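# Pull out the tray of the unbanded slide box

## Task

Open the slide box that has no band by sliding its inner tray out until several centimetres of the tray stick out past the sleeve, and leave it that way without the robot holding it. The banded slide box must stay roughly where it started with its tray still closed, and nothing may end up knocked off the table.

## Robot and tools

Robot: two arms, left_arm and right_arm, each with a parallel two-finger gripper. All reported poses share one scene frame. The origin is on the table top midway between the arms. +z is up, +x points out over the table, and left_arm sits on the +y side. The names left and right do not refer to sides of any image. Bases: left_arm at (-0.028, +0.322, 0) m, quat_wxyz (+0.998, 0, 0, -0.063). right_arm at (+0.015, -0.262, 0) m, quat_wxyz (+0.995, 0, 0, +0.099). The mounting plates and the metal frame behind the arms are fixed obstacles.

Gripper axes: the fingers point along the gripper's own +z, and they open and close along its y. end_effector_position is the point between the pads, about 1 cm short of the fingertips. Joint ranges (rad): waist -2.880..2.880, shoulder 0..3.142, elbow 0..3.019, wrist pitch -1.693..1.571, wrist yaw -1.571..1.571, wrist roll -2.094..2.094.

The row format is shared by execute_actions and move. A row is 14 numbers, each in [-1, 1]. The first 7 are for left_arm: dx, dy, dz, rx, ry, rz, opening. The last 7 are the same for right_arm. Send all 14 even if only one arm moves. dx..rz are an offset, not a pose. They are given in that gripper's own axes and measured from its pose at the start of the action. 1.0 equals 0.6 m for translation, or 180 degrees for rotation. rx, ry, rz together form a single rotation vector. opening is absolute: +1 is fully open (0.094 m) and -1 is closed.

execute_actions(actions): a list of actions that run in order. Each action is a table of up to 15 rows, and each row lasts one control step of 1/30 s. If you give fewer than 15 rows, the last row repeats. Every row is an offset from the start pose of that action, not from the row before it. In a call's first action, that start pose is the pose in the most recent result for this scene. An empty list only returns state and images. At each step the commanded pose is clipped to at most 70 mm and 16 degrees from the measured pose. Large offsets can therefore take several actions, and you must send the leftover in the next action. Inverse kinematics favours position over orientation.

move(target, speed, blocking): target is one 14-number row. Its offsets count from the pose in the last result that showed one. The arms travel in straight lines and finish together, in 0.5 to 10 s. Anything longer is cut off at 10 s, short of the target. speed is in m/s, from 0.002 to 0.5, default 0.25; turning is limited to twice that value in rad/s. Moves do not avoid obstacles or the other arm. Grippers lag, can drift off the path, and can exceed speed when the arm is nearly straight. Faster moves and targets set deeper past a contact press harder. The opening is sent at the start. With blocking=false, the result comes after 0.5 s. Until a result shows the move has ended, check it with wait(0) or call stop. Other moves and actions are refused in the meantime.

wait(seconds, 0..10): the arms hold their last command, and a running move continues. stop: brakes a running move; the arm needs some distance to brake, more if it is fast. zoom_image(camera, region [x0,y0,x1,y1] in pixels, at most 504x504): a closer look at the latest image. Cameras: cam_high, cam_low, cam_left_wrist, cam_right_wrist, each 504x504. read_manual(section="licences"): licence text only. finished_scene(scene): ends the current scene (pass its number) and cannot be undone. Replying without a tool call also ends things.

Reading results: each arm's state gives end_effector_position (m) and end_effector_quat_wxyz. The printed hand position can be off, more so at long reach. "Hand target" is the pose the controller is currently driving toward. grip_measured is the finger opening on the command scale; it can be off by about 1 mm. The last joint value is the opening in metres. A move line reports how it ended: done, off_target, moving, held (a check blocked the last step) or fault. It also reports limits: paced means the pose was clipped; held means steps were blocked on the way, and the arm may then lurch faster. If only one arm is named, the other finished. "pose unreachable" means the clearance check changed or blocked that arm's command. "too close" counts the plate and its half of the frame as part of that arm. FAULT stops an arm. MOTOR HOT warns from 85 °C. At 100 °C an OVER-TEMPERATURE FAULT lets that arm drop. Joint torques carry offsets and noise.

Practical points: arms tend to end a centimetre or more low and can sag when sent zeros. To hold an arm still, send the correction back to its desired pose first, then zeros, aiming a bit higher if it keeps sagging. To grip, command an opening below grip_measured: about 0.03 below holds firmly, less holds lighter. Pads push up to roughly 50-62 N, less on parts under 2 mm thick, with a brief spike on first contact. Occasional tugs or pushes on objects may happen. The simulation keeps running while you compose a reply, and the robot holds its last command.

Avoid: arms colliding or pressing on each other, fast or hard contact, dropping or knocking anything off the table, and moving the banded box or opening its tray. The pulled-out tray has to stay out after release, so let go before finishing.

Each tool is called after "Emit:" as a command line: name --argument value for each argument, lists and objects as JSON in quotes; but a table of rows of numbers goes row by row, as --pt "numbers of a row", without its own name.

## Session

Emit:
execute_actions --actions '[]'

Scene clock: 0.00 s.
left_arm: end_effector_position=(+0.2705, +0.5772, +0.3391) grip_measured=+1.000 end_effector_quat_wxyz=(+0.045, -0.183, +0.867, +0.461) | right_arm: end_effector_position=(+0.5122, -0.8052, +0.2241) grip_measured=+1.000 end_effector_quat_wxyz=(+0.639, +0.634, +0.137, -0.413)
Joint positions: left_arm=[ 0.479  1.147  1.156 -1.246 -0.922  0.104  0.094] | right_arm=[-0.802  2.239  1.593  1.235  1.281  0.213  0.094]
Joint velocities: left_arm=[ 0.005 -0.005 -0.002 -0.012  0.022 -0.051  0.   ] | right_arm=[-0.015 -0.015  0.002 -0.017  0.022  0.022  0.   ]
Joint torques (N m, as the arm reports them, + toward a larger angle): no reading
Motor temperatures (°C, as the motors report them): left_arm=[23 24 23 21 24 23] | right_arm=[24 23 21 20 20 24]
Hand target (left_arm): +0.275, +0.579, +0.347; +0.053, -0.187, +0.865, +0.462
Hand target (right_arm): +0.515, -0.807, +0.227; +0.642, +0.634, +0.132, -0.411

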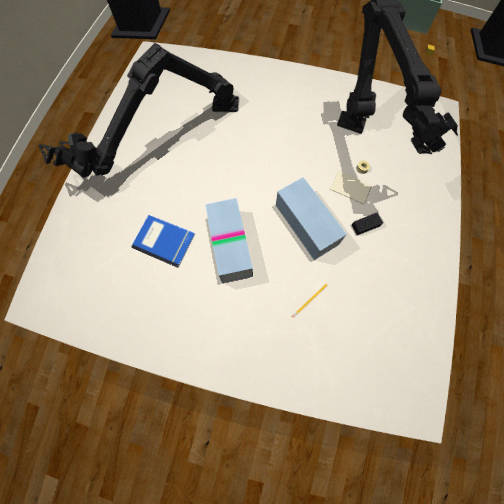

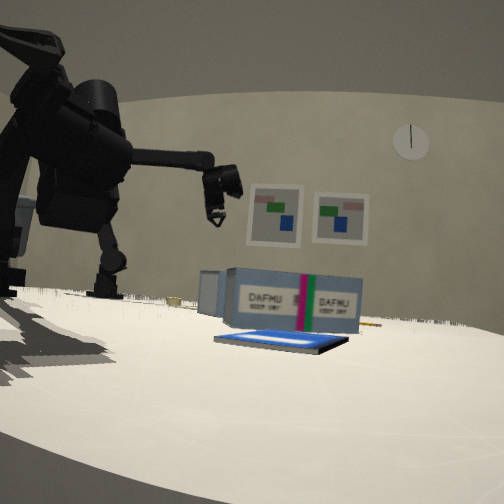

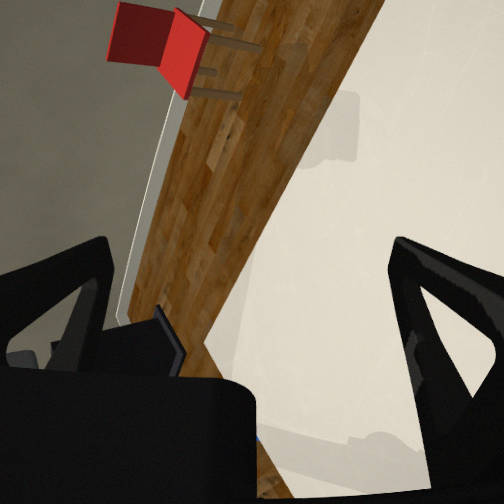

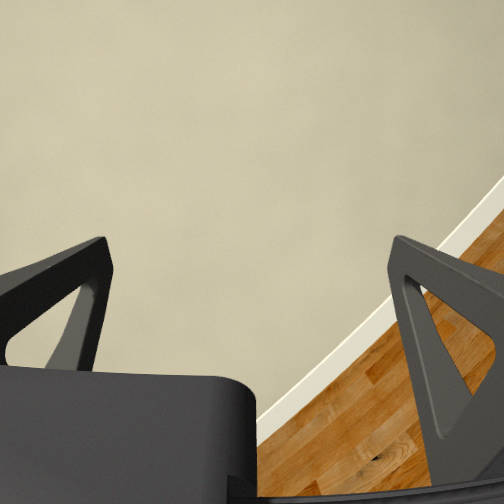

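Emit:
zoom_image --camera "cam_high" --region '[190, 150, 400, 300]'

Emit:
zoom_image --camera "cam_low" --region '[150, 240, 400, 360]'

Region (190, 150, 400, 300) of cam_high's 504x504 image, scaled by 2.400, with more detail than that image has; it fills the top 360 rows of this view, and the rest is white.

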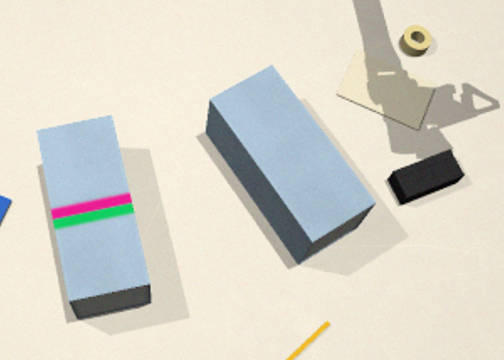

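Region (150, 240, 400, 360) of cam_low's 504x504 image, scaled by 2.016, with more detail than that image has; it fills the top 242 rows of this view, and the rest is white.

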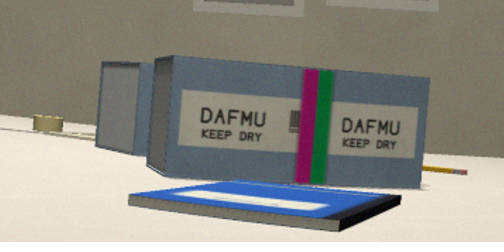

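Emit:
move --target '[-0.186,-0.617,-0.419,0.3105,-0.0945,0.351,0.3,-0.4285,-0.06,-0.827,-0.558,0.254,-0.054,-1]' --speed 0.3

Scene clock: 5.17 s.
left_arm: end_effector_position=(+0.5232, +0.2249, +0.2104) grip_measured=+0.303 end_effector_quat_wxyz=(-0.004, +0.373, +0.928, +0.002) | right_arm: end_effector_position=(+0.4931, -0.2531, +0.2872) grip_measured=-0.985 end_effector_quat_wxyz=(+0.761, +0.012, +0.648, +0.033)
Joint positions: left_arm=[-0.049  1.817  1.752 -1.511 -0.006  0.59   0.061] | right_arm=[-0.181  1.223  0.469  0.915 -0.008  0.064  0.001]
Joint velocities: left_arm=[-0.005  0.015  0.022  0.002 -0.081 -0.007 -0.   ] | right_arm=[-0.005 -0.005 -0.002 -0.012 -0.037 -0.081  0.001]
Joint torques (N m, as the arm reports them, + toward a larger angle): left_arm=[ -0.54 -14.38  14.75  -0.24  -0.01   0.25] | right_arm=[ 0.18 -7.39  7.99  1.01 -0.06 -0.2 ]
Motor temperatures (°C, as the motors report them): left_arm=[23 24 26 21 24 23] | right_arm=[24 24 22 20 20 24]
Hand target (left_arm): +0.533, +0.216, +0.221; +0.006, +0.385, +0.923, +0.003
Hand target (right_arm): +0.494, -0.251, +0.288; +0.759, +0.006, +0.651, +0.029
Off the commanded pose (left_arm): 0.016 m, 1 deg.
Off the commanded pose (right_arm): 0.015 m, 0 deg.
move: off_target (left_arm, right_arm)
camera_calibration (this result's frames):
cam_left_wrist: T_world_to_cam=[[-0.690664, -0.723017, -0.0151693, 0.528557], [-0.584168, 0.545417, 0.601056, 0.0583084], [-0.4263, 0.423989, -0.799063, 0.421897], [0, 0, 0, 1]] pos_world=[0.578972, 0.171474, 0.310093]
cam_right_wrist: T_world_to_cam=[[0.0387871, -0.996598, -0.0727214, -0.24566], [-0.44327, 0.0480632, -0.895099, 0.489457], [0.895549, 0.0669535, -0.439897, -0.176569], [0, 0, 0, 1]] pos_world=[0.384616, -0.256527, 0.342575]

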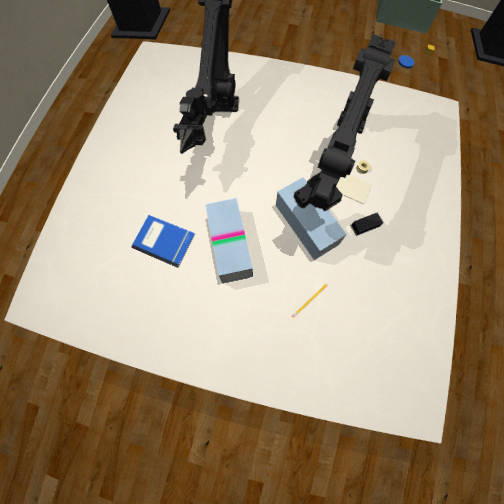

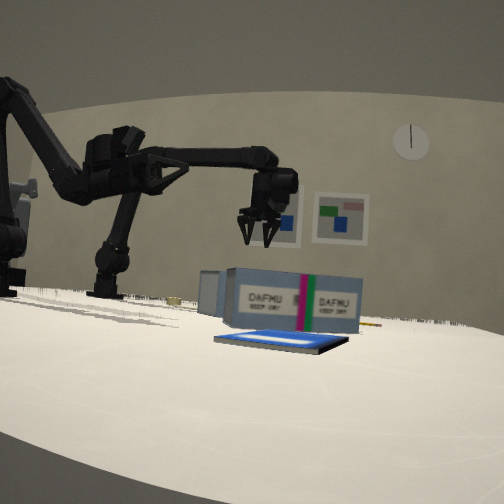

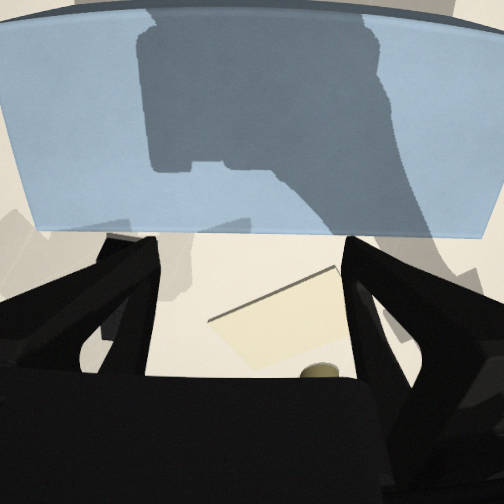

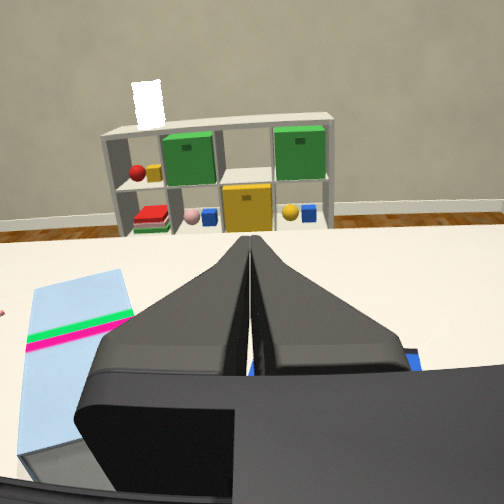

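Emit:
move --target '[-0.02,-0.004,0.11,0,0,0,0.3,0.35,0.465,-0.281,-0.24,0.109,-0.02,-1]' --speed 0.25

Scene clock: 7.53 s.
left_arm: end_effector_position=(+0.5297, +0.2237, +0.1617) grip_measured=+0.303 end_effector_quat_wxyz=(+0.005, +0.373, +0.928, +0.004) | right_arm: end_effector_position=(+0.3443, +0.0277, +0.0614) grip_measured=-0.985 end_effector_quat_wxyz=(+0.580, -0.296, +0.720, +0.240)
Joint positions: left_arm=[-0.049  1.839  1.655 -1.374 -0.006  0.589  0.061] | right_arm=[ 0.488  1.738  0.29   1.235 -0.095 -0.018  0.001]
Joint velocities: left_arm=[-0.005 -0.024  0.002 -0.007 -0.051 -0.022  0.001] | right_arm=[ 0.015 -0.015 -0.022  0.007  0.022 -0.081 -0.001]
Joint torques (N m, as the arm reports them, + toward a larger angle): left_arm=[ -1.06 -14.14   9.24   1.21  -0.13   0.  ] | right_arm=[-0.07 -8.65  4.08  2.63 -0.07 -0.2 ]
Motor temperatures (°C, as the motors report them): left_arm=[23 24 26 21 24 23] | right_arm=[24 24 22 20 20 24]
Hand target (left_arm): +0.530, +0.216, +0.144; -0.004, +0.373, +0.928, +0.002
Hand target (right_arm): +0.350, +0.033, +0.070; +0.595, -0.299, +0.706, +0.240
Off the commanded pose (left_arm): 0.019 m, 1 deg.
Off the commanded pose (right_arm): 0.013 m, 2 deg.
move: off_target (left_arm, right_arm)
camera_calibration (this result's frames):
cam_left_wrist: T_world_to_cam=[[-0.689756, -0.723607, -0.0251023, 0.532733], [-0.595092, 0.546823, 0.588939, 0.099446], [-0.412434, 0.421163, -0.807787, 0.380917], [0, 0, 0, 1]] pos_world=[0.583738, 0.170682, 0.262505]
cam_right_wrist: T_world_to_cam=[[0.704856, -0.709218, -0.0136795, -0.217367], [-0.530202, -0.513934, -0.674357, 0.239804], [0.471236, 0.482578, -0.738279, -0.00863297], [0, 0, 0, 1]] pos_world=[0.284425, -0.0267515, 0.152366]

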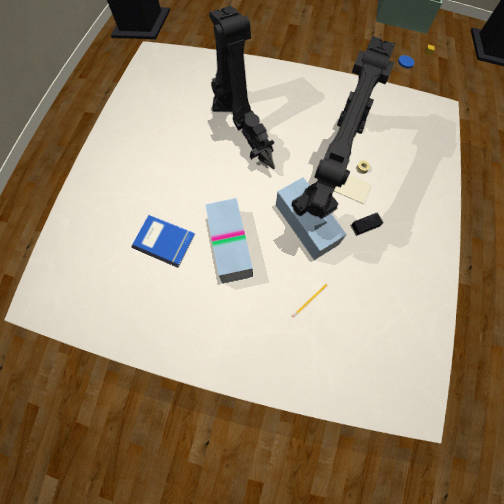

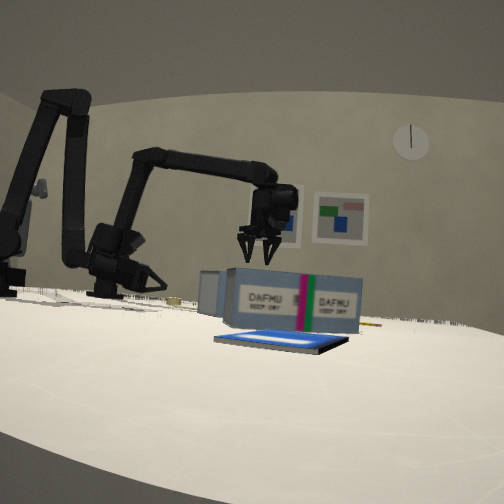

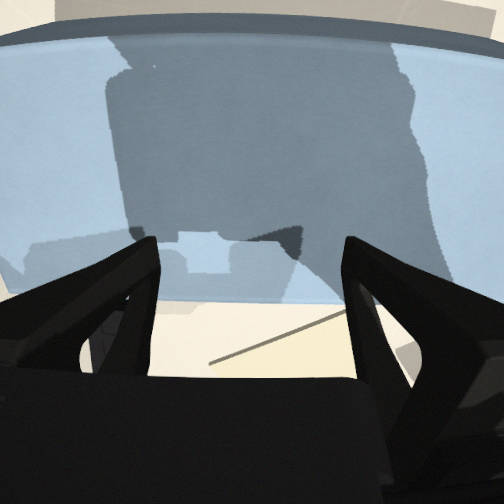

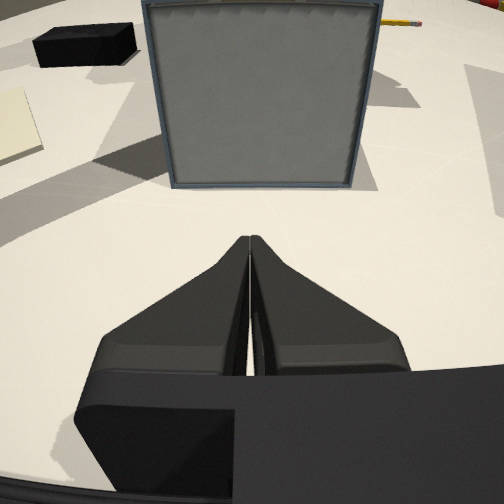

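Emit:
move --target '[-0.01,0,0.06,0,0,0,0.3,-0.012,-0.008,0.098,0,-0.01,0,-1]' --speed 0.1

Emit:
move --target '[0,0,0.05,0,0,0,0.3,0,0,0,0,0,0,-1]' --speed 0.03

Scene clock: 9.10 s.
left_arm: end_effector_position=(+0.5342, +0.2230, +0.1444) grip_measured=+0.303 end_effector_quat_wxyz=(+0.015, +0.372, +0.928, +0.006) | right_arm: end_effector_position=(+0.3864, +0.0619, +0.0632) grip_measured=-0.985 end_effector_quat_wxyz=(+0.598, -0.291, +0.705, +0.245)
Joint positions: left_arm=[-0.049  1.848  1.621 -1.311 -0.006  0.589  0.061] | right_arm=[ 0.488  1.825  0.432  1.226 -0.094 -0.018  0.001]
Joint velocities: left_arm=[-0.005 -0.015 -0.007  0.007  0.022  0.051  0.   ] | right_arm=[-0.005 -0.005 -0.022 -0.002  0.066  0.081 -0.   ]
Joint torques (N m, as the arm reports them, + toward a larger angle): left_arm=[ -0.23 -14.48   9.14   1.24  -0.14   0.07] | right_arm=[ 0.4  -9.79  4.43  1.08  0.09 -0.02]
Motor temperatures (°C, as the motors report them): left_arm=[23 25 27 21 24 23] | right_arm=[24 24 22 20 20 24]
Hand target (left_arm): +0.534, +0.220, +0.126; +0.005, +0.373, +0.928, +0.004
Hand target (right_arm): +0.389, +0.067, +0.057; +0.591, -0.292, +0.710, +0.245
Off the commanded pose (left_arm): 0.019 m, 1 deg.
Off the commanded pose (right_arm): 0.009 m, 1 deg.
move: off_target (left_arm)
camera_calibration (this result's frames):
cam_left_wrist: T_world_to_cam=[[-0.688869, -0.723978, -0.0362775, 0.536035], [-0.60689, 0.548645, 0.575042, 0.120616], [-0.396414, 0.418145, -0.817319, 0.36263], [0, 0, 0, 1]] pos_world=[0.58621, 0.17027, 0.246471]
cam_right_wrist: T_world_to_cam=[[0.704471, -0.709676, -0.00896207, -0.222874], [-0.50557, -0.492921, -0.708116, 0.27219], [0.498115, 0.503378, -0.706039, -0.0573297], [0, 0, 0, 1]] pos_world=[0.323176, 0.00485838, 0.150267]

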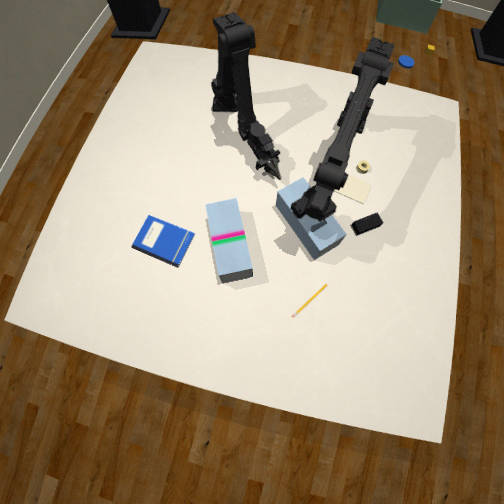

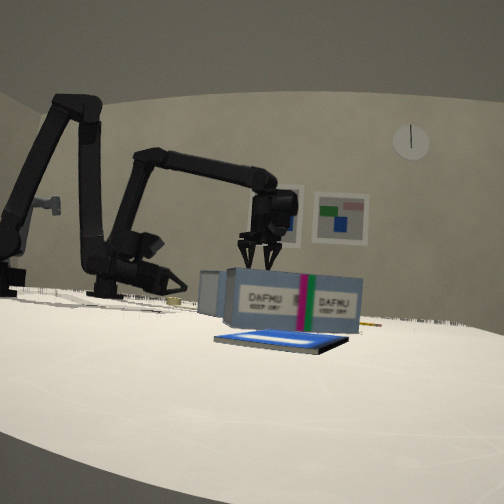

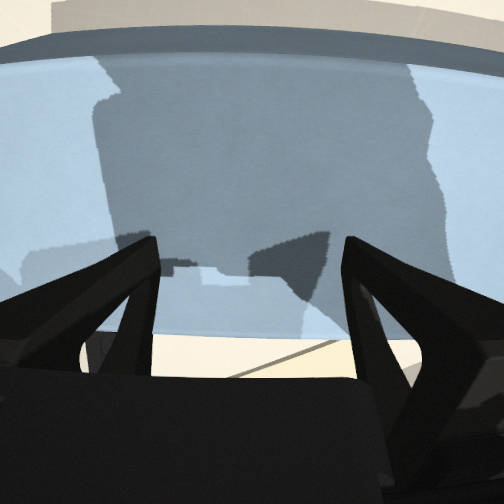

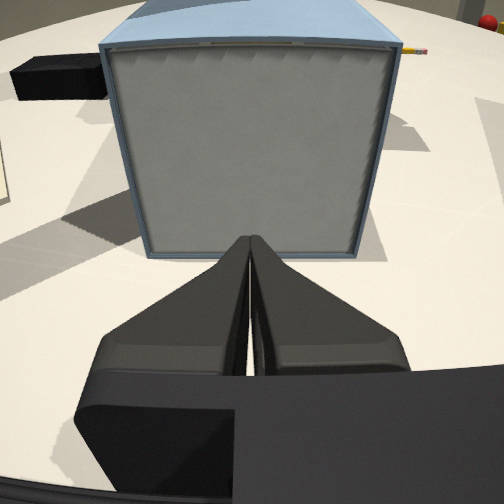

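Scene clock: 10.33 s.
left_arm: end_effector_position=(+0.5350, +0.2228, +0.1313) grip_measured=+0.302 end_effector_quat_wxyz=(+0.023, +0.372, +0.928, +0.008) | right_arm: end_effector_position=(+0.3864, +0.0619, +0.0632) grip_measured=-0.985 end_effector_quat_wxyz=(+0.598, -0.291, +0.705, +0.245)
Joint positions: left_arm=[-0.049  1.848  1.585 -1.259 -0.006  0.589  0.061] | right_arm=[ 0.488  1.825  0.432  1.226 -0.094 -0.018  0.001]
Joint velocities: left_arm=[-0.005 -0.034 -0.012  0.007 -0.022 -0.037 -0.001] | right_arm=[-0.015  0.005 -0.007  0.012 -0.095  0.007  0.   ]
Joint torques (N m, as the arm reports them, + toward a larger angle): left_arm=[  0.32 -14.56   8.94   1.16  -0.11   0.12] | right_arm=[ -0.03 -11.07   3.16   1.72  -0.01  -0.06]
Motor temperatures (°C, as the motors report them): left_arm=[23 25 27 21 24 23] | right_arm=[24 24 22 20 20 24]
Hand target (left_arm): +0.535, +0.223, +0.114; +0.015, +0.372, +0.928, +0.006
Hand target (right_arm): +0.386, +0.062, +0.063; +0.598, -0.291, +0.705, +0.245
Off the commanded pose (left_arm): 0.017 m, 1 deg.
Off the commanded pose (right_arm): 0.000 m, 0 deg.
move: off_target (left_arm)
camera_calibration (this result's frames):
cam_left_wrist: T_world_to_cam=[[-0.688193, -0.724097, -0.0455461, 0.536882], [-0.616298, 0.550305, 0.56333, 0.134918], [-0.382841, 0.415749, -0.824976, 0.346552], [0, 0, 0, 1]] pos_world=[0.585302, 0.17043, 0.234346]
cam_right_wrist: T_world_to_cam=[[0.704471, -0.709676, -0.00896207, -0.222874], [-0.50557, -0.492921, -0.708116, 0.27219], [0.498115, 0.503378, -0.706039, -0.0573297], [0, 0, 0, 1]] pos_world=[0.323176, 0.00485838, 0.150267]

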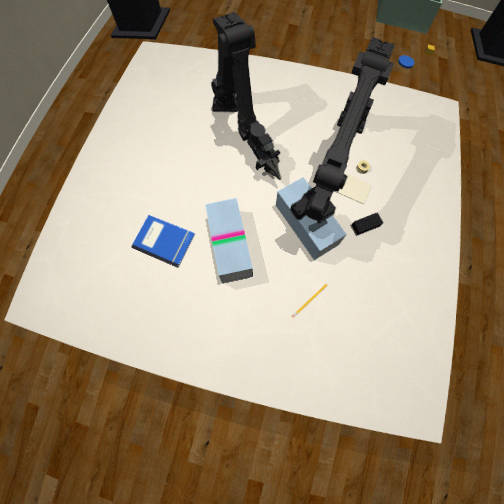

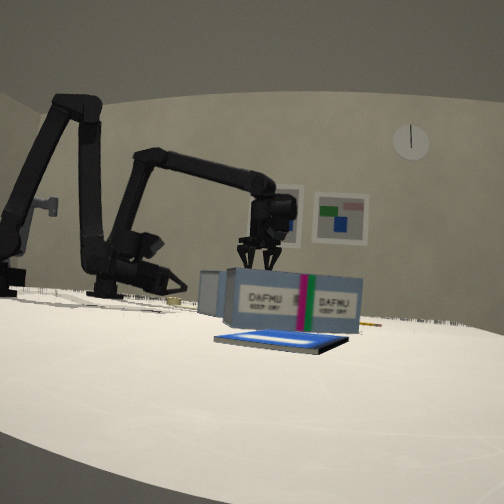

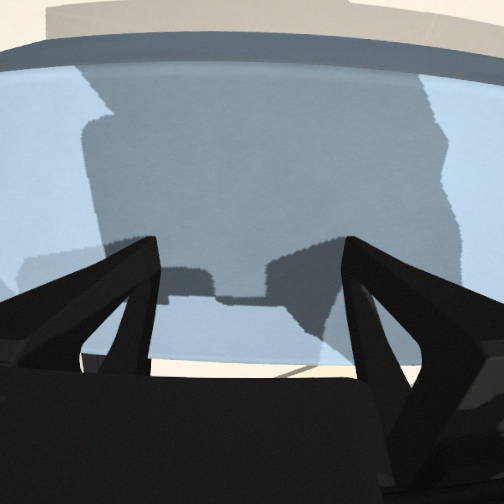

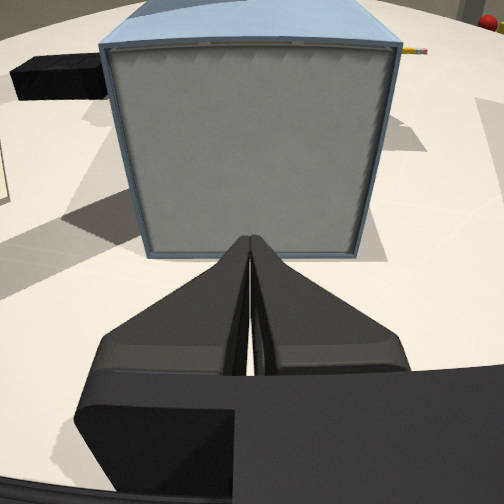

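Emit:
move --target '[0,0,0.075,0.005,0.014,0,0.3,0.02,0,0.035,0,0,0,-1]' --speed 0.03

Scene clock: 12.20 s.
left_arm: end_effector_position=(+0.5355, +0.2231, +0.1303) grip_measured=+0.302 end_effector_quat_wxyz=(+0.024, +0.372, +0.928, +0.009) | right_arm: end_effector_position=(+0.3952, +0.0685, +0.0459) grip_measured=-0.985 end_effector_quat_wxyz=(+0.590, -0.293, +0.713, +0.242)
Joint positions: left_arm=[-0.049  1.849  1.583 -1.255 -0.008  0.589  0.061] | right_arm=[ 0.488  1.885  0.469  1.226 -0.091 -0.018  0.001]
Joint velocities: left_arm=[-0.005 -0.015 -0.002 -0.022 -0.051 -0.007 -0.   ] | right_arm=[-0.005  0.015 -0.017 -0.007 -0.007  0.022  0.001]
Joint torques (N m, as the arm reports them, + toward a larger angle): left_arm=[  0.03 -11.96   7.91   2.18  -0.44   0.09] | right_arm=[  0.48 -10.26   4.54   2.48   0.09  -0.05]
Motor temperatures (°C, as the motors report them): left_arm=[23 25 27 21 24 23] | right_arm=[24 24 22 20 20 24]
Hand target (left_arm): +0.534, +0.223, +0.088; -0.000, +0.372, +0.928, +0.008
Hand target (right_arm): +0.400, +0.075, +0.048; +0.598, -0.291, +0.706, +0.245
Off the commanded pose (left_arm): 0.044 m, 3 deg.
Off the commanded pose (right_arm): 0.008 m, 1 deg.
move: off_target (left_arm)
camera_calibration (this result's frames):
cam_left_wrist: T_world_to_cam=[[-0.688021, -0.724082, -0.0482916, 0.537656], [-0.617431, 0.549117, 0.563249, 0.136453], [-0.381321, 0.417344, -0.824875, 0.344632], [0, 0, 0, 1]] pos_world=[0.585584, 0.170548, 0.233386]
cam_right_wrist: T_world_to_cam=[[0.702167, -0.711934, -0.0105765, -0.223465], [-0.519223, -0.501822, -0.691796, 0.272974], [0.487206, 0.491248, -0.722015, -0.0713774], [0, 0, 0, 1]] pos_world=[0.33342, 0.0129558, 0.134943]

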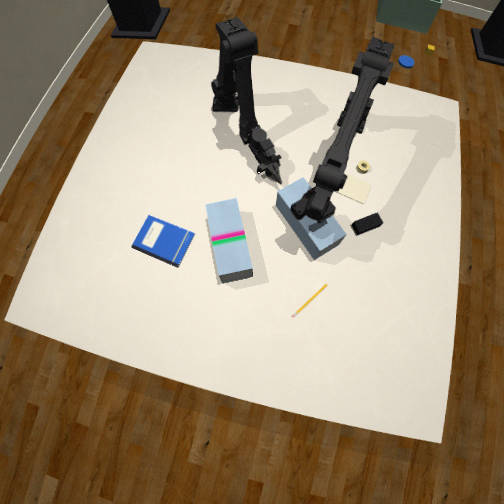

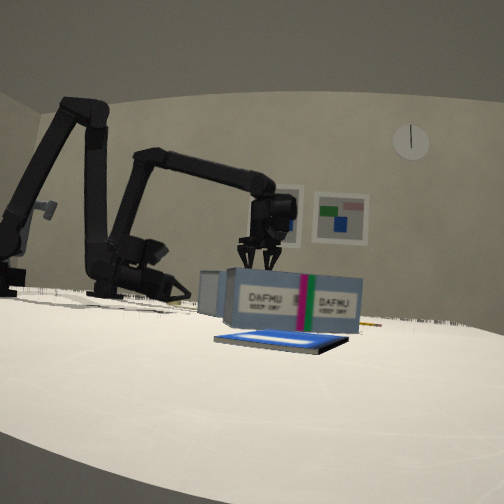

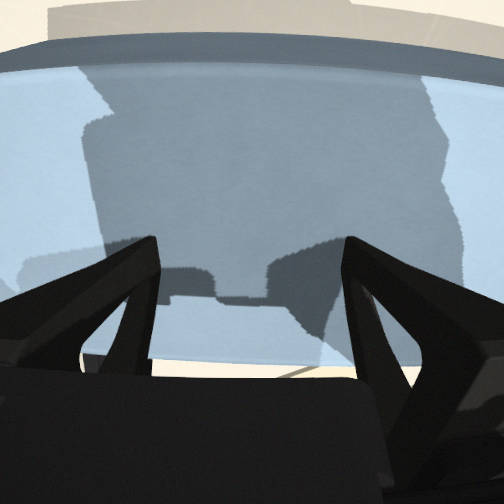

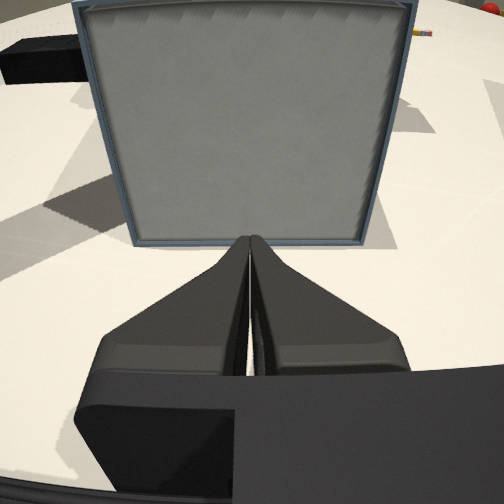

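Emit:
execute_actions --actions '[[[0,0,0.1,0,0.01,0,0.3,-0.03,0,0.02,0,-0.006,0,-1]],[[0,0,0.11,0,0.01,0,0.3,-0.008,0,0.03,0,0,0,-1]],[[0,0,0.11,0,0.01,0,0.3,-0.006,0,0.03,0,0,0,-1]],[[0,0,0.11,0,0.01,0,0.3,-0.006,0,0.03,0,0,0,-1]]]'

Scene clock: 14.33 s.
left_arm: end_effector_position=(+0.5760, +0.2208, +0.1358) grip_measured=+0.302 end_effector_quat_wxyz=(+0.132, +0.367, +0.920, +0.046) | right_arm: end_effector_position=(+0.4290, +0.0947, +0.0733) grip_measured=-0.985 end_effector_quat_wxyz=(+0.607, -0.287, +0.700, +0.244)
Joint positions: left_arm=[-0.049  1.814  1.522 -1.001 -0.035  0.589  0.061] | right_arm=[ 0.488  1.855  0.576  1.133 -0.084 -0.018  0.001]
Joint velocities: left_arm=[-0.015 -0.015 -0.017  0.007  0.051 -0.007 -0.   ] | right_arm=[-0.005 -0.005  0.002 -0.002  0.037  0.051 -0.   ]
Joint torques (N m, as the arm reports them, + toward a larger angle): left_arm=[-0.05 -9.99  7.68  2.42 -0.46  0.09] | right_arm=[  0.36 -11.53   5.71   1.07   0.1   -0.06]
Motor temperatures (°C, as the motors report them): left_arm=[23 25 27 21 24 23] | right_arm=[24 24 22 20 20 24]
Hand target (left_arm): +0.569, +0.222, +0.072; +0.088, +0.369, +0.925, +0.041
Hand target (right_arm): +0.433, +0.101, +0.069; +0.602, -0.288, +0.703, +0.243
Off the commanded pose (left_arm): 0.067 m, 5 deg.
Off the commanded pose (right_arm): 0.009 m, 1 deg.
camera_calibration (this result's frames):
cam_left_wrist: T_world_to_cam=[[-0.656777, -0.728708, -0.193978, 0.566902], [-0.731117, 0.552343, 0.400481, 0.246586], [-0.184691, 0.404847, -0.895538, 0.264657], [0, 0, 0, 1]] pos_world=[0.601491, 0.16976, 0.248224]
cam_right_wrist: T_world_to_cam=[[0.697878, -0.716195, -0.00560883, -0.226348], [-0.498078, -0.479682, -0.722374, 0.313694], [0.51467, 0.506922, -0.69148, -0.0963693], [0, 0, 0, 1]] pos_world=[0.363806, 0.0372159, 0.158698]

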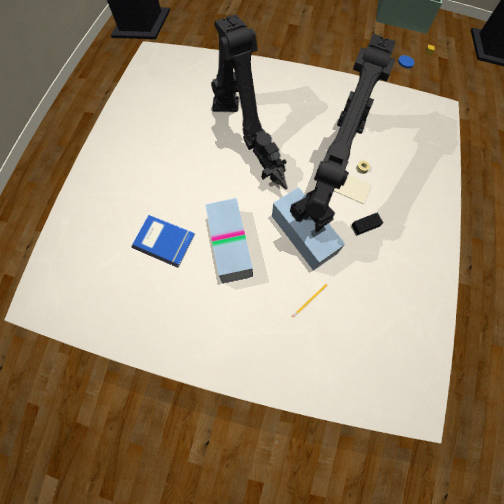

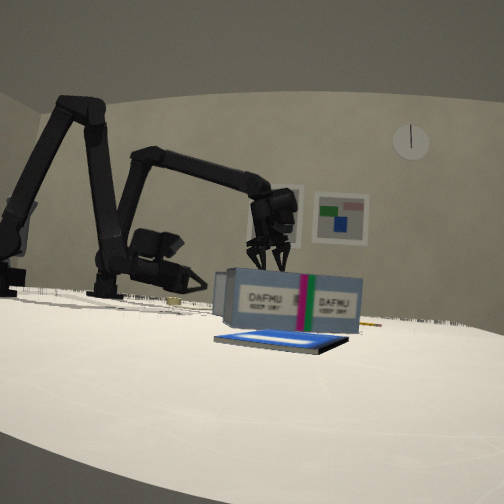

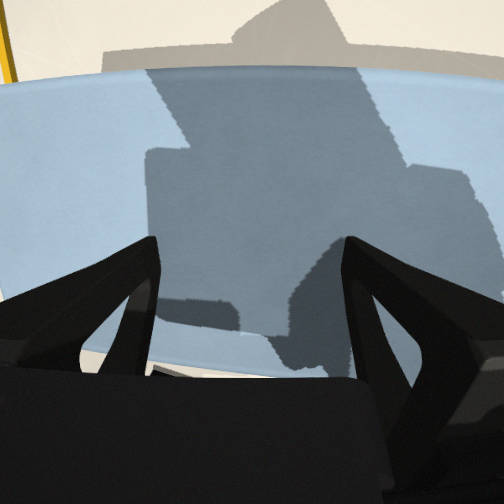

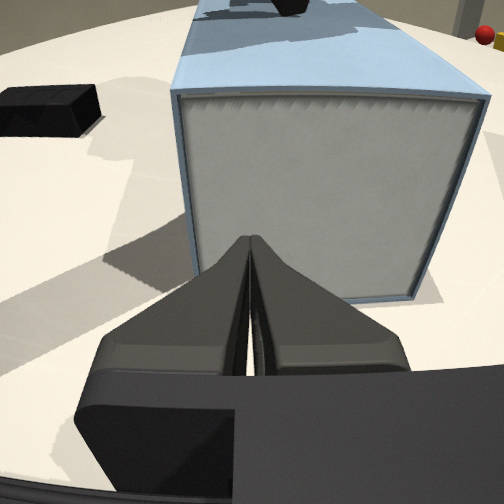

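Emit:
move --target '[0.006,-0.007,-0.063,0.059,0.067,0.006,0.3,0.03,-0.055,-0.055,0,0,0,-1]' --speed 0.1

Scene clock: 16.47 s.
left_arm: end_effector_position=(+0.5471, +0.2195, +0.1677) grip_measured=+0.302 end_effector_quat_wxyz=(-0.001, +0.376, +0.927, -0.001) | right_arm: end_effector_position=(+0.4279, +0.0501, +0.0644) grip_measured=-0.985 end_effector_quat_wxyz=(+0.604, -0.282, +0.703, +0.249)
Joint positions: left_arm=[-0.049  1.894  1.751 -1.43   0.001  0.596  0.061] | right_arm=[ 0.389  1.86   0.503  1.207 -0.185 -0.018  0.001]
Joint velocities: left_arm=[ 0.005  0.005 -0.002 -0.007  0.066 -0.022  0.   ] | right_arm=[-0.015  0.005  0.002  0.012 -0.051 -0.022  0.001]
Joint torques (N m, as the arm reports them, + toward a larger angle): left_arm=[  0.7  -15.07  14.65  -0.2   -0.03   0.23] | right_arm=[ -0.55 -10.43   3.03   2.63  -0.13  -0.18]
Motor temperatures (°C, as the motors report them): left_arm=[23 25 28 21 24 23] | right_arm=[24 24 22 20 20 24]
Hand target (left_arm): +0.560, +0.221, +0.170; +0.002, +0.379, +0.925, -0.002
Hand target (right_arm): +0.427, +0.047, +0.060; +0.606, -0.286, +0.701, +0.245
Off the commanded pose (left_arm): 0.014 m, 0 deg.
Off the commanded pose (right_arm): 0.006 m, 1 deg.
move: off_target (left_arm)
camera_calibration (this result's frames):
cam_left_wrist: T_world_to_cam=[[-0.694735, -0.719173, -0.0115635, 0.541231], [-0.582563, 0.553193, 0.595481, 0.0991477], [-0.421857, 0.420438, -0.803286, 0.399322], [0, 0, 0, 1]] pos_world=[0.602229, 0.1665, 0.267988]
cam_right_wrist: T_world_to_cam=[[0.698304, -0.7155, -0.0207634, -0.256815], [-0.506241, -0.473151, -0.721005, 0.288408], [0.506055, 0.513992, -0.692619, -0.0759742], [0, 0, 0, 1]] pos_world=[0.363786, -0.00824004, 0.14999]

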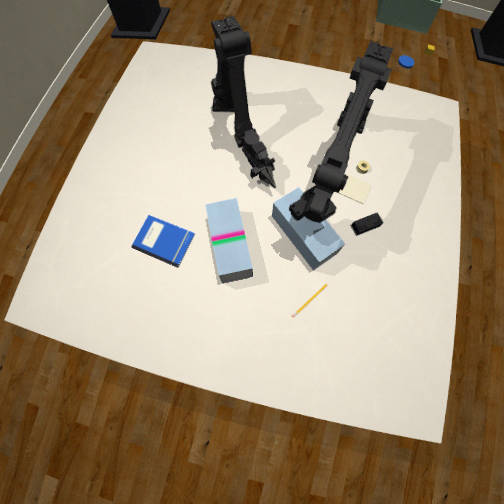

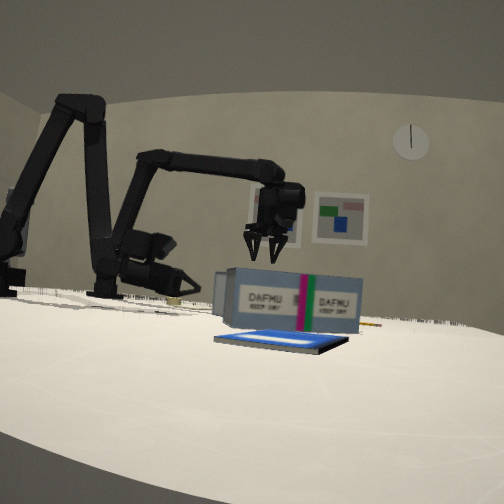

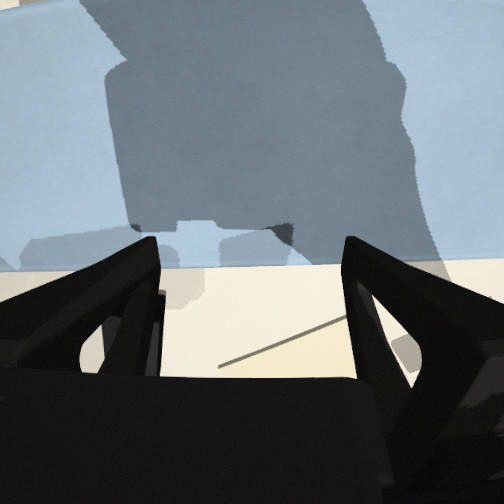

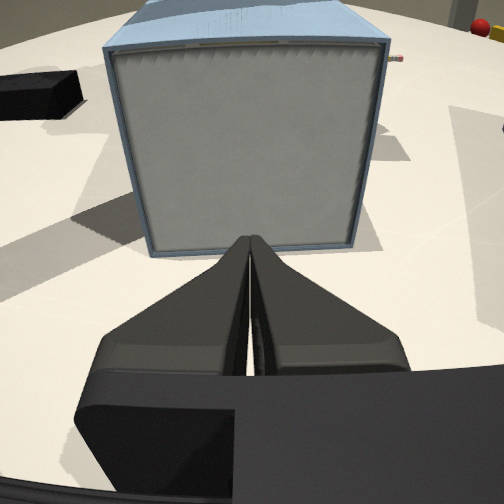

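Emit:
move --target '[-0.042,0,0.075,0,0,0,0.3,0,-0.005,0.065,-0.017,0,0,-1]' --speed 0.05

Scene clock: 18.03 s.
left_arm: end_effector_position=(+0.5622, +0.2115, +0.1371) grip_measured=+0.302 end_effector_quat_wxyz=(+0.003, +0.376, +0.927, -0.000) | right_arm: end_effector_position=(+0.4490, +0.0741, +0.0657) grip_measured=-0.985 end_effector_quat_wxyz=(+0.600, -0.299, +0.691, +0.271)
Joint positions: left_arm=[-0.058  1.948  1.751 -1.369  0.001  0.586  0.061] | right_arm=[ 0.386  1.897  0.594  1.165 -0.246 -0.018  0.001]
Joint velocities: left_arm=[-0.015 -0.005  0.007 -0.007 -0.037 -0.007 -0.001] | right_arm=[-0.005 -0.005  0.012 -0.007  0.022  0.022  0.   ]
Joint torques (N m, as the arm reports them, + toward a larger angle): left_arm=[ -0.88 -15.97  10.25   1.12  -0.13  -0.02] | right_arm=[ -0.73 -11.47   5.64   1.09  -0.14  -0.08]
Motor temperatures (°C, as the motors report them): left_arm=[23 26 28 21 24 23] | right_arm=[24 24 22 20 20 24]
Hand target (left_arm): +0.565, +0.203, +0.123; -0.001, +0.376, +0.927, -0.001
Hand target (right_arm): +0.457, +0.075, +0.060; +0.596, -0.298, +0.695, +0.268
Off the commanded pose (left_arm): 0.017 m, 0 deg.
Off the commanded pose (right_arm): 0.011 m, 1 deg.
move: off_target (left_arm, right_arm)
camera_calibration (this result's frames):
cam_left_wrist: T_world_to_cam=[[-0.694358, -0.719456, -0.0157822, 0.546024], [-0.587218, 0.553783, 0.590338, 0.133829], [-0.415983, 0.419174, -0.807002, 0.381895], [0, 0, 0, 1]] pos_world=[0.616585, 0.158647, 0.237803]
cam_right_wrist: T_world_to_cam=[[0.738021, -0.674245, -0.0268243, -0.274896], [-0.47515, -0.491046, -0.730142, 0.299346], [0.479122, 0.551605, -0.682769, -0.0894146], [0, 0, 0, 1]] pos_world=[0.387953, 0.0109671, 0.150142]

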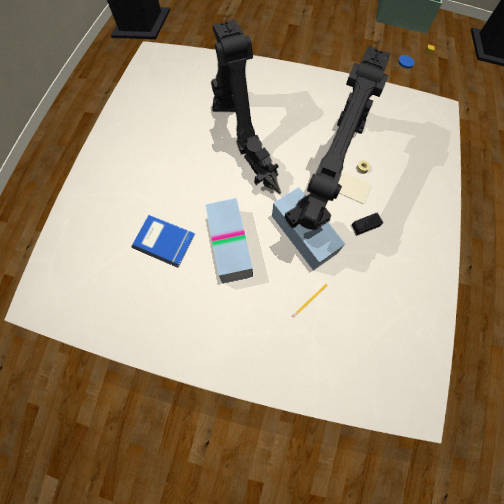

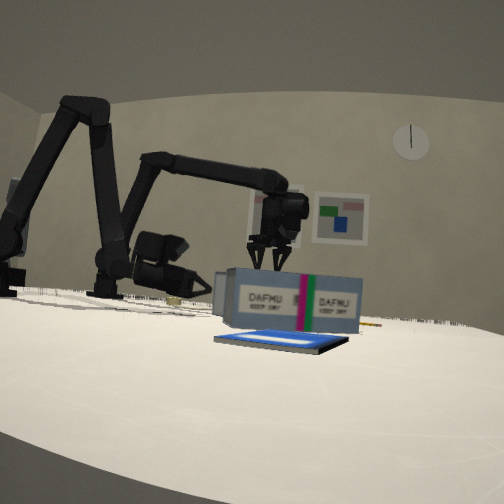

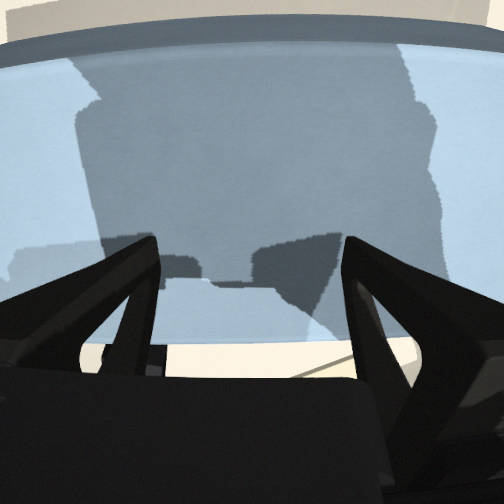

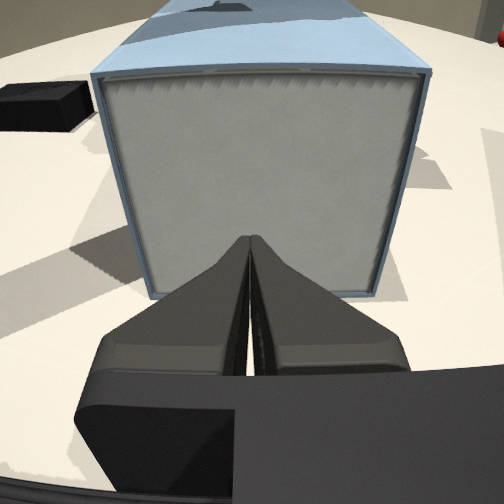

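Emit:
execute_actions --actions '[[[0,0,0.02,0.0036,0.005,0,0.3,0.01,-0.015,0.01,0,0,0,-1],[0,0,0.03,0.005,0.008,0,0.3,0.01,-0.015,0.015,0,0,0,-1],[0,0,0.04,0.007,0.01,0,0.3,0.01,-0.015,0.02,0,0,0,-1],[0,0,0.05,0.009,0.013,0,0.3,0.01,-0.015,0.025,0,0,0,-1]],[[0,0,0.07,0.0126,0.0185,0,0.3,0.003,0,0.03,0,0,0,-1]],[[0,0,0.07,0.0126,0.0185,0,0.3,0.003,0,0.03,0,0,0,-1]]]'

Scene clock: 19.70 s.
left_arm: end_effector_position=(+0.5622, +0.2113, +0.1298) grip_measured=+0.302 end_effector_quat_wxyz=(-0.003, +0.375, +0.927, -0.002) | right_arm: end_effector_position=(+0.4722, +0.0898, +0.0663) grip_measured=-0.985 end_effector_quat_wxyz=(+0.610, -0.297, +0.683, +0.271)
Joint positions: left_arm=[-0.058  1.96   1.751 -1.369  0.002  0.586  0.061] | right_arm=[ 0.388  1.944  0.672  1.16  -0.241 -0.018  0.001]
Joint velocities: left_arm=[-0.015  0.005 -0.007  0.012 -0.037 -0.037 -0.   ] | right_arm=[ 0.005  0.005  0.002  0.012 -0.022  0.051 -0.001]
Joint torques (N m, as the arm reports them, + toward a larger angle): left_arm=[  0.16 -13.29   9.6    0.53  -0.04   0.1 ] | right_arm=[  0.58 -12.47   5.85   1.08   0.08  -0.05]
Motor temperatures (°C, as the motors report them): left_arm=[23 26 28 21 24 23] | right_arm=[24 24 23 20 20 24]
Hand target (left_arm): +0.560, +0.212, +0.089; -0.037, +0.375, +0.926, -0.010
Hand target (right_arm): +0.476, +0.096, +0.059; +0.604, -0.298, +0.687, +0.272
Off the commanded pose (left_arm): 0.042 m, 4 deg.
Off the commanded pose (right_arm): 0.011 m, 1 deg.
camera_calibration (this result's frames):
cam_left_wrist: T_world_to_cam=[[-0.694233, -0.719703, -0.00820497, 0.544818], [-0.579989, 0.55264, 0.598499, 0.133328], [-0.426207, 0.420257, -0.801081, 0.380832], [0, 0, 0, 1]] pos_world=[0.617873, 0.158377, 0.22975]
cam_right_wrist: T_world_to_cam=[[0.736755, -0.675864, -0.0199838, -0.281102], [-0.460217, -0.479589, -0.747124, 0.311501], [0.49537, 0.559644, -0.664384, -0.118411], [0, 0, 0, 1]] pos_world=[0.409119, 0.0256743, 0.148441]

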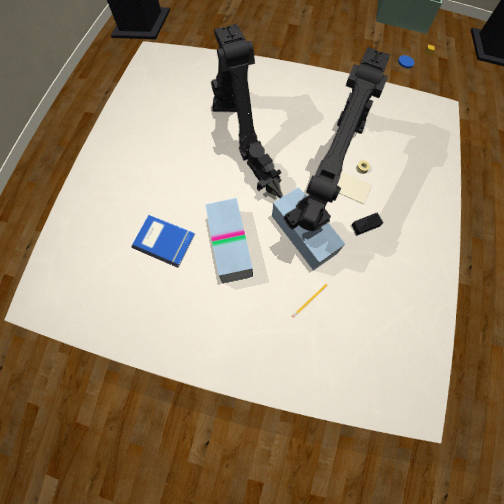

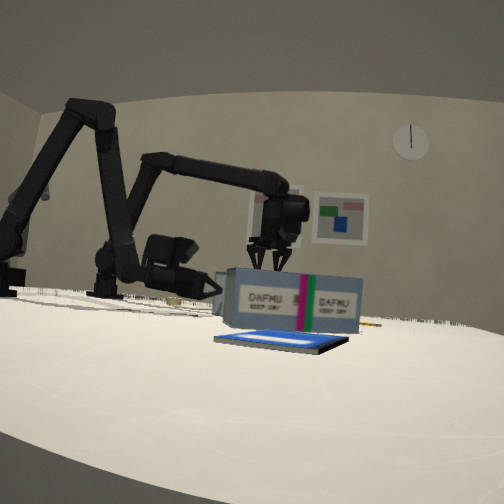

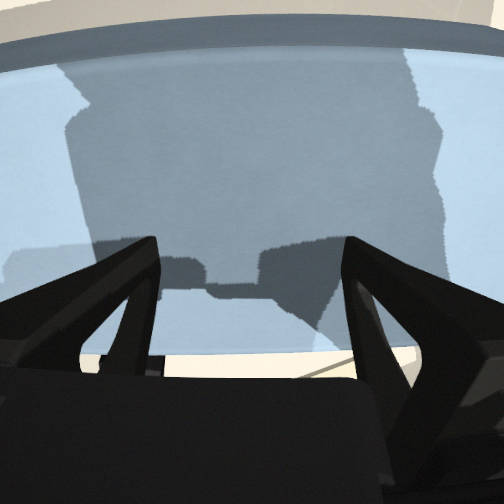

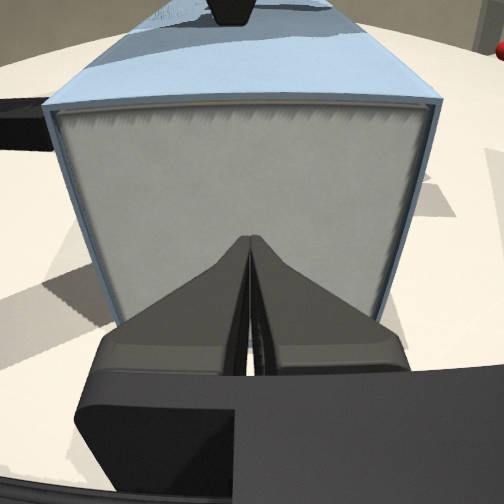

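Emit:
execute_actions --actions '[[[0,0,0.11,0.02,0.029,0,0.3,0.008,0,0.035,0,0.004,0,-1]],[[0,0,0.11,0.02,0.029,0,0.3,0.003,0,0.04,0,0,0,-1]],[[0,0,0.11,0.02,0.029,0,0.3,0.003,0,0.04,0,0,0,-1]]]'

Scene clock: 21.30 s.
left_arm: end_effector_position=(+0.5674, +0.2162, +0.1283) grip_measured=+0.302 end_effector_quat_wxyz=(-0.003, +0.372, +0.928, +0.004) | right_arm: end_effector_position=(+0.4904, +0.1016, +0.0660) grip_measured=-0.985 end_effector_quat_wxyz=(+0.614, -0.291, +0.684, +0.265)
Joint positions: left_arm=[-0.051  1.971  1.764 -1.369 -0.008  0.586  0.061] | right_arm=[ 0.394  1.969  0.733  1.128 -0.217 -0.018  0.001]
Joint velocities: left_arm=[-0.015 -0.015 -0.012 -0.002 -0.022 -0.081 -0.001] | right_arm=[ 0.005 -0.005  0.007 -0.002  0.007 -0.037 -0.001]
Joint torques (N m, as the arm reports them, + toward a larger angle): left_arm=[  0.04 -10.88   8.95   0.47   0.05   0.13] | right_arm=[  0.92 -12.43   8.39   0.79   0.18  -0.05]
Motor temperatures (°C, as the motors report them): left_arm=[23 26 28 21 24 23] | right_arm=[24 24 23 20 20 24]
Hand target (left_arm): +0.559, +0.216, +0.065; -0.058, +0.373, +0.926, -0.010
Hand target (right_arm): +0.501, +0.116, +0.062; +0.612, -0.293, +0.684, +0.267
Off the commanded pose (left_arm): 0.066 m, 6 deg.
Off the commanded pose (right_arm): 0.020 m, 0 deg.
camera_calibration (this result's frames):
cam_left_wrist: T_world_to_cam=[[-0.689543, -0.724019, -0.0180589, 0.551462], [-0.585967, 0.543063, 0.601437, 0.139677], [-0.425645, 0.425298, -0.798716, 0.378181], [0, 0, 0, 1]] pos_world=[0.623074, 0.162576, 0.228011]
cam_right_wrist: T_world_to_cam=[[0.724701, -0.688863, -0.016583, -0.27953], [-0.465422, -0.471605, -0.74898, 0.327212], [0.508124, 0.550505, -0.662385, -0.139698], [0, 0, 0, 1]] pos_world=[0.425851, 0.0386607, 0.147906]

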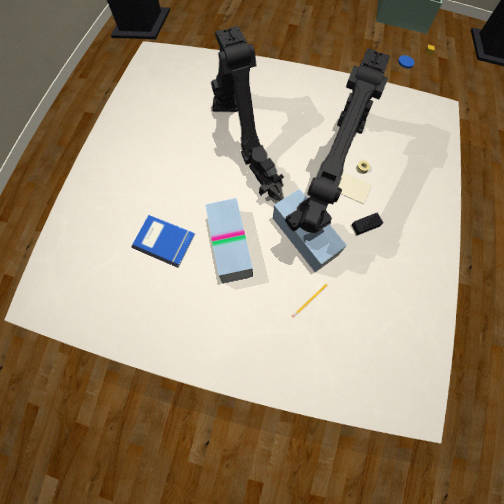

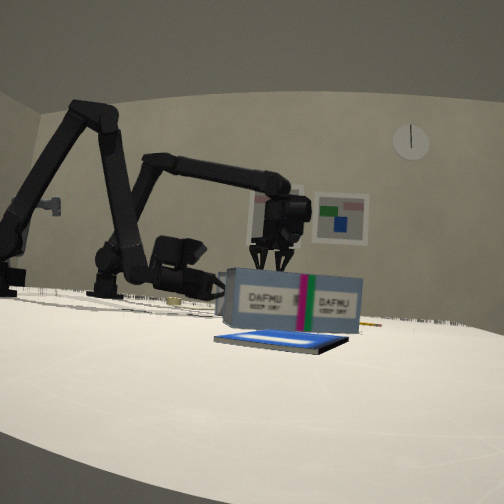

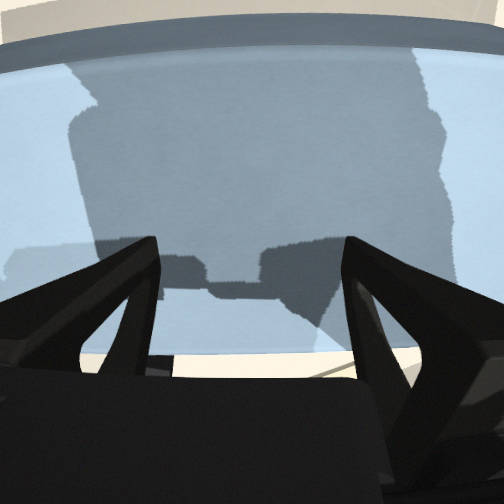

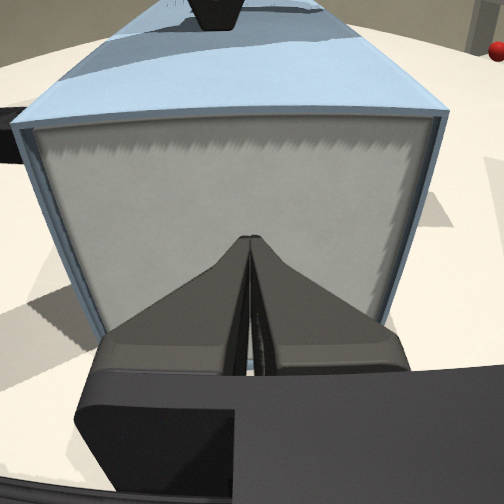

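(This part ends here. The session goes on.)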